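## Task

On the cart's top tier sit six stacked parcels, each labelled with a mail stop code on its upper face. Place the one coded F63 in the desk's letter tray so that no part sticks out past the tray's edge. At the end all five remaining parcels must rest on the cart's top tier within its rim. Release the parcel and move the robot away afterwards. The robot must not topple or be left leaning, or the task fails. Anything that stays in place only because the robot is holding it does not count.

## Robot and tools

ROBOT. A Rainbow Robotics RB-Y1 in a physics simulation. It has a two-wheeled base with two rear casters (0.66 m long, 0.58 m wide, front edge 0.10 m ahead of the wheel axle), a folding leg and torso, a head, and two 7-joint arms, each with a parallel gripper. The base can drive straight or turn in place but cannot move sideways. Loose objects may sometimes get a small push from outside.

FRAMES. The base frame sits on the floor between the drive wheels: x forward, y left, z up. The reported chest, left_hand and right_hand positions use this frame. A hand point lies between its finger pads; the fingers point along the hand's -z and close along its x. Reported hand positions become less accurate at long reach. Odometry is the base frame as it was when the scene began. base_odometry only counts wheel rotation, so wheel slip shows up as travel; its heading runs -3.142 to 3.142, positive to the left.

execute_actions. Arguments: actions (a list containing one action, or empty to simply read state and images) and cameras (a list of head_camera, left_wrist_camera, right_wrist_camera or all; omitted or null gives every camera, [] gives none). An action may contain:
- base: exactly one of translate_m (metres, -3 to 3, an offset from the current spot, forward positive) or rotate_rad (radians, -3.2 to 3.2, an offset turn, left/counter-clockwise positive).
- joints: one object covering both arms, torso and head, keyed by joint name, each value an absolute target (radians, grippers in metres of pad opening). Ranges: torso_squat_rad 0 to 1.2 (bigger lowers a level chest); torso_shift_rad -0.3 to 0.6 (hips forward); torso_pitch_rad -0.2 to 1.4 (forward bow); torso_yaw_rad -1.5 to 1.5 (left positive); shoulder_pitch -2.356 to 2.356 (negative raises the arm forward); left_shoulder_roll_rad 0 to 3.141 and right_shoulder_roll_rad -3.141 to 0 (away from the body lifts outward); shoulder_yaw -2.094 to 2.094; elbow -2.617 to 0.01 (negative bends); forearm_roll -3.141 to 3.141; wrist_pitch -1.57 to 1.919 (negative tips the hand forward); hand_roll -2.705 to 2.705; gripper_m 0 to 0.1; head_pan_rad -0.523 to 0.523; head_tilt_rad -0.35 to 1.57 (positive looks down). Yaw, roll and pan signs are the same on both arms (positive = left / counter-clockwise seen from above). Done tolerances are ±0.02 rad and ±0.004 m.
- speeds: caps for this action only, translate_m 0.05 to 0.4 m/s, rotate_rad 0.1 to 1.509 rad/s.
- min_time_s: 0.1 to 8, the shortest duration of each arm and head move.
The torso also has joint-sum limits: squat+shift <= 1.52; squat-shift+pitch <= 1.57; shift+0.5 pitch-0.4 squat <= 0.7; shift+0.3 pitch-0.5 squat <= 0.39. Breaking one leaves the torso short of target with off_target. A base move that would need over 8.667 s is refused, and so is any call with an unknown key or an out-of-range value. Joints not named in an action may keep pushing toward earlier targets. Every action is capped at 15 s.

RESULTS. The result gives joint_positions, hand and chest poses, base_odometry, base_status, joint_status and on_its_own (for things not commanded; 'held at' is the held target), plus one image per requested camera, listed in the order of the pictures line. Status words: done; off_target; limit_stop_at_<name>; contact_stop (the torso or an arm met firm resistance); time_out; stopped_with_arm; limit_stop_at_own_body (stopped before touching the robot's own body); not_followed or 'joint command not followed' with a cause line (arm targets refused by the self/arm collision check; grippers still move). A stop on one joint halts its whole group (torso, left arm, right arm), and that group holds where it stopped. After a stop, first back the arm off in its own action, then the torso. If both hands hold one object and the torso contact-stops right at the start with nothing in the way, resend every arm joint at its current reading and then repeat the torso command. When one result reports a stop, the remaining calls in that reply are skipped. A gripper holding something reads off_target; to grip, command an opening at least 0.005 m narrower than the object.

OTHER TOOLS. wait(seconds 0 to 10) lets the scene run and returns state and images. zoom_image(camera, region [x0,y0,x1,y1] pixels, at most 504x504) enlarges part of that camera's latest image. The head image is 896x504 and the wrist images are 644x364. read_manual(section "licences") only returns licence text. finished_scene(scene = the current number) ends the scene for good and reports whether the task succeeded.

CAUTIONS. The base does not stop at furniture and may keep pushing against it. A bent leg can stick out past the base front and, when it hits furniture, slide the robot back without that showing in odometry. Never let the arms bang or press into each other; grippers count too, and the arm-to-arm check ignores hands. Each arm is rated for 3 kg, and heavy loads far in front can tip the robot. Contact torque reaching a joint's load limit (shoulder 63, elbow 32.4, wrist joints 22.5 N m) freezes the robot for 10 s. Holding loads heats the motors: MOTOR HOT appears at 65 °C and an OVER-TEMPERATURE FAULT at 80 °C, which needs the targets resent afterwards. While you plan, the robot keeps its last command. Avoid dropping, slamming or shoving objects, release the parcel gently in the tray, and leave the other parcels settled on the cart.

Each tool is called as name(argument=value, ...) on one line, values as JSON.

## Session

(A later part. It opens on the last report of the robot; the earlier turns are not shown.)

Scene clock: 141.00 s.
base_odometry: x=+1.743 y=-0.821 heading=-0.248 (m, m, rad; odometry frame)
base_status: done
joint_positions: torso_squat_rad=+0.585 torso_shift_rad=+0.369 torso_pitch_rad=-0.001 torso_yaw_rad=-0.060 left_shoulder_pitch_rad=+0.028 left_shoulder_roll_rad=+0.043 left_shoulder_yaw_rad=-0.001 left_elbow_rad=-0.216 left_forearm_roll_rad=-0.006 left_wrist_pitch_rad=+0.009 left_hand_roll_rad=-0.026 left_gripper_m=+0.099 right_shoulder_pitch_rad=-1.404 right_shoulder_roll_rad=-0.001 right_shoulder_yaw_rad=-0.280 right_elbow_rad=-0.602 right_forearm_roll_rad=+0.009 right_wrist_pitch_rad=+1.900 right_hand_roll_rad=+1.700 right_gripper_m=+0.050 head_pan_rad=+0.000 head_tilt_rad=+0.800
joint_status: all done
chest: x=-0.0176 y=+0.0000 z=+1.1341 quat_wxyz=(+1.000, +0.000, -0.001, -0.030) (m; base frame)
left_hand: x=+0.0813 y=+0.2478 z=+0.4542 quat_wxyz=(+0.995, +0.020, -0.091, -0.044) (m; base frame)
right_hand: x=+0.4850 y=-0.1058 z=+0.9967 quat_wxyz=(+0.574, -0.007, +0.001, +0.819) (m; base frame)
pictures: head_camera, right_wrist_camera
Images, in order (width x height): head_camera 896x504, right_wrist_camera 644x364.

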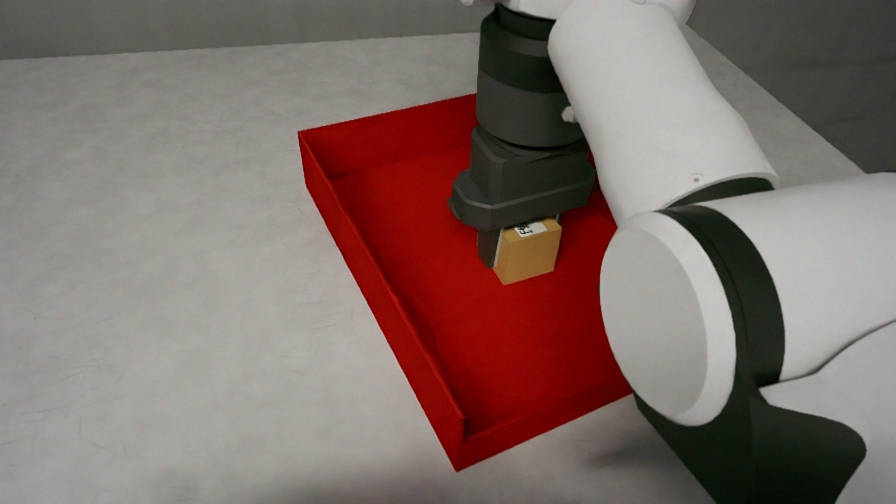

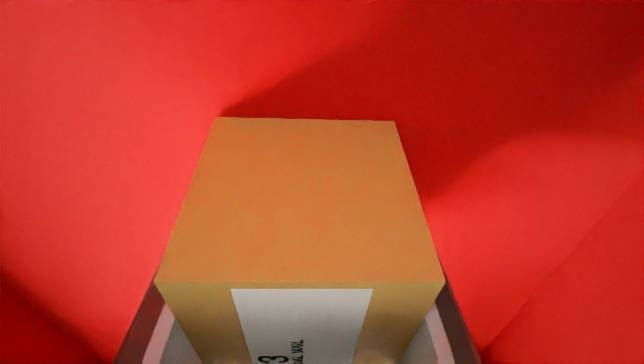

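Already touching down.

execute_actions(actions=[{"joints":{"right_gripper_m":0.1}}], cameras=[])

execute_actions(actions=[{"joints":{"torso_squat_rad":0.1,"torso_shift_rad":0.25}}], cameras=[])

execute_actions(actions=[{"base":{"translate_m":-0.5},"joints":{"torso_shift_rad":0,"head_tilt_rad":0.5,"torso_yaw_rad":-0.4,"head_pan_rad":0.4}}], cameras=["head_camera"])

finished_scene(scene=1)

Scene clock: 149.40 s.
base_odometry: x=+1.743 y=-0.821 heading=-0.248 (m, m, rad; odometry frame)
base_status: not commanded
joint_positions: torso_squat_rad=+0.585 torso_shift_rad=+0.370 torso_pitch_rad=+0.000 torso_yaw_rad=-0.060 left_shoulder_pitch_rad=+0.028 left_shoulder_roll_rad=+0.043 left_shoulder_yaw_rad=-0.001 left_elbow_rad=-0.216 left_forearm_roll_rad=-0.006 left_wrist_pitch_rad=+0.009 left_hand_roll_rad=-0.026 left_gripper_m=+0.099 right_shoulder_pitch_rad=-1.400 right_shoulder_roll_rad=+0.000 right_shoulder_yaw_rad=-0.280 right_elbow_rad=-0.600 right_forearm_roll_rad=+0.009 right_wrist_pitch_rad=+1.900 right_hand_roll_rad=+1.700 right_gripper_m=+0.100 head_pan_rad=+0.000 head_tilt_rad=+0.800
joint_status: all done
chest: x=-0.0169 y=+0.0000 z=+1.1340 quat_wxyz=(+1.000, +0.000, +0.000, -0.030) (m; base frame)
left_hand: x=+0.0811 y=+0.2478 z=+0.4540 quat_wxyz=(+0.995, +0.020, -0.091, -0.044) (m; base frame)
right_hand: x=+0.4843 y=-0.1065 z=+0.9934 quat_wxyz=(+0.574, -0.004, +0.003, +0.819) (m; base frame)
pictures: none
No camera images: the call's "cameras" was empty. Leave "cameras" out to get every camera's image.

Scene clock: 151.83 s.
base_odometry: x=+1.743 y=-0.821 heading=-0.248 (m, m, rad; odometry frame)
base_status: not commanded
joint_positions: torso_squat_rad=+0.100 torso_shift_rad=+0.250 torso_pitch_rad=+0.000 torso_yaw_rad=-0.060 left_shoulder_pitch_rad=+0.028 left_shoulder_roll_rad=+0.043 left_shoulder_yaw_rad=-0.001 left_elbow_rad=-0.216 left_forearm_roll_rad=-0.006 left_wrist_pitch_rad=+0.009 left_hand_roll_rad=-0.026 left_gripper_m=+0.099 right_shoulder_pitch_rad=-1.400 right_shoulder_roll_rad=+0.000 right_shoulder_yaw_rad=-0.280 right_elbow_rad=-0.600 right_forearm_roll_rad=+0.009 right_wrist_pitch_rad=+1.900 right_hand_roll_rad=+1.700 right_gripper_m=+0.100 head_pan_rad=+0.000 head_tilt_rad=+0.800
joint_status: all done
chest: x=-0.0556 y=+0.0000 z=+1.2648 quat_wxyz=(+1.000, +0.000, +0.000, -0.030) (m; base frame)
left_hand: x=+0.0423 y=+0.2478 z=+0.5848 quat_wxyz=(+0.995, +0.020, -0.091, -0.044) (m; base frame)
right_hand: x=+0.4456 y=-0.1065 z=+1.1240 quat_wxyz=(+0.574, -0.004, +0.003, +0.819) (m; base frame)
pictures: none
No camera images: the call's "cameras" was empty. Leave "cameras" out to get every camera's image.

Scene clock: 154.53 s.
base_odometry: x=+1.258 y=-0.698 heading=-0.249 (m, m, rad; odometry frame)
base_status: done
joint_positions: torso_squat_rad=+0.100 torso_shift_rad=+0.000 torso_pitch_rad=+0.000 torso_yaw_rad=-0.400 left_shoulder_pitch_rad=+0.028 left_shoulder_roll_rad=+0.043 left_shoulder_yaw_rad=-0.001 left_elbow_rad=-0.216 left_forearm_roll_rad=-0.006 left_wrist_pitch_rad=+0.009 left_hand_roll_rad=-0.026 left_gripper_m=+0.099 right_shoulder_pitch_rad=-1.400 right_shoulder_roll_rad=+0.000 right_shoulder_yaw_rad=-0.280 right_elbow_rad=-0.600 right_forearm_roll_rad=+0.009 right_wrist_pitch_rad=+1.900 right_hand_roll_rad=+1.700 right_gripper_m=+0.100 head_pan_rad=+0.400 head_tilt_rad=+0.500
joint_status: all done
chest: x=-0.2280 y=-0.0001 z=+1.2864 quat_wxyz=(+0.980, +0.000, +0.000, -0.199) (m; base frame)
left_hand: x=-0.0530 y=+0.2009 z=+0.6064 quat_wxyz=(+0.973, +0.005, -0.093, -0.211) (m; base frame)
right_hand: x=+0.2090 y=-0.2676 z=+1.1457 quat_wxyz=(+0.705, -0.003, +0.003, +0.710) (m; base frame)
pictures: head_camera
Images, in order (width x height): head_camera 896x504.

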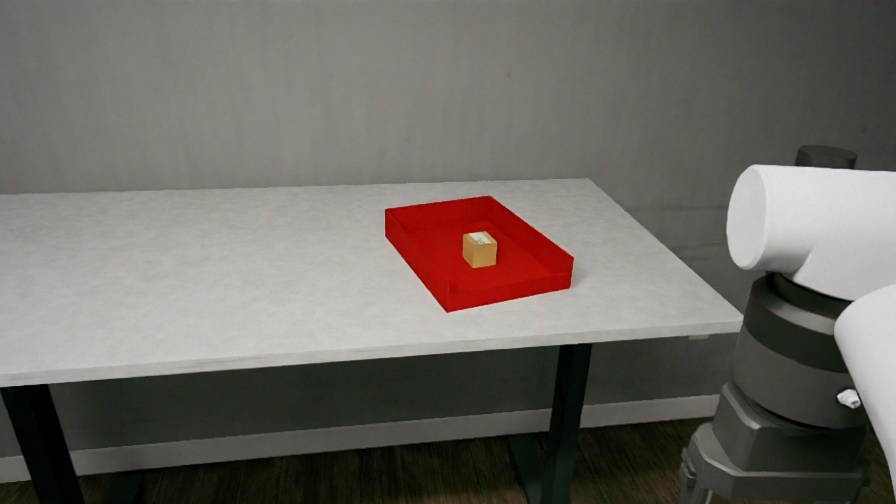

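The scene is finished: the task was done.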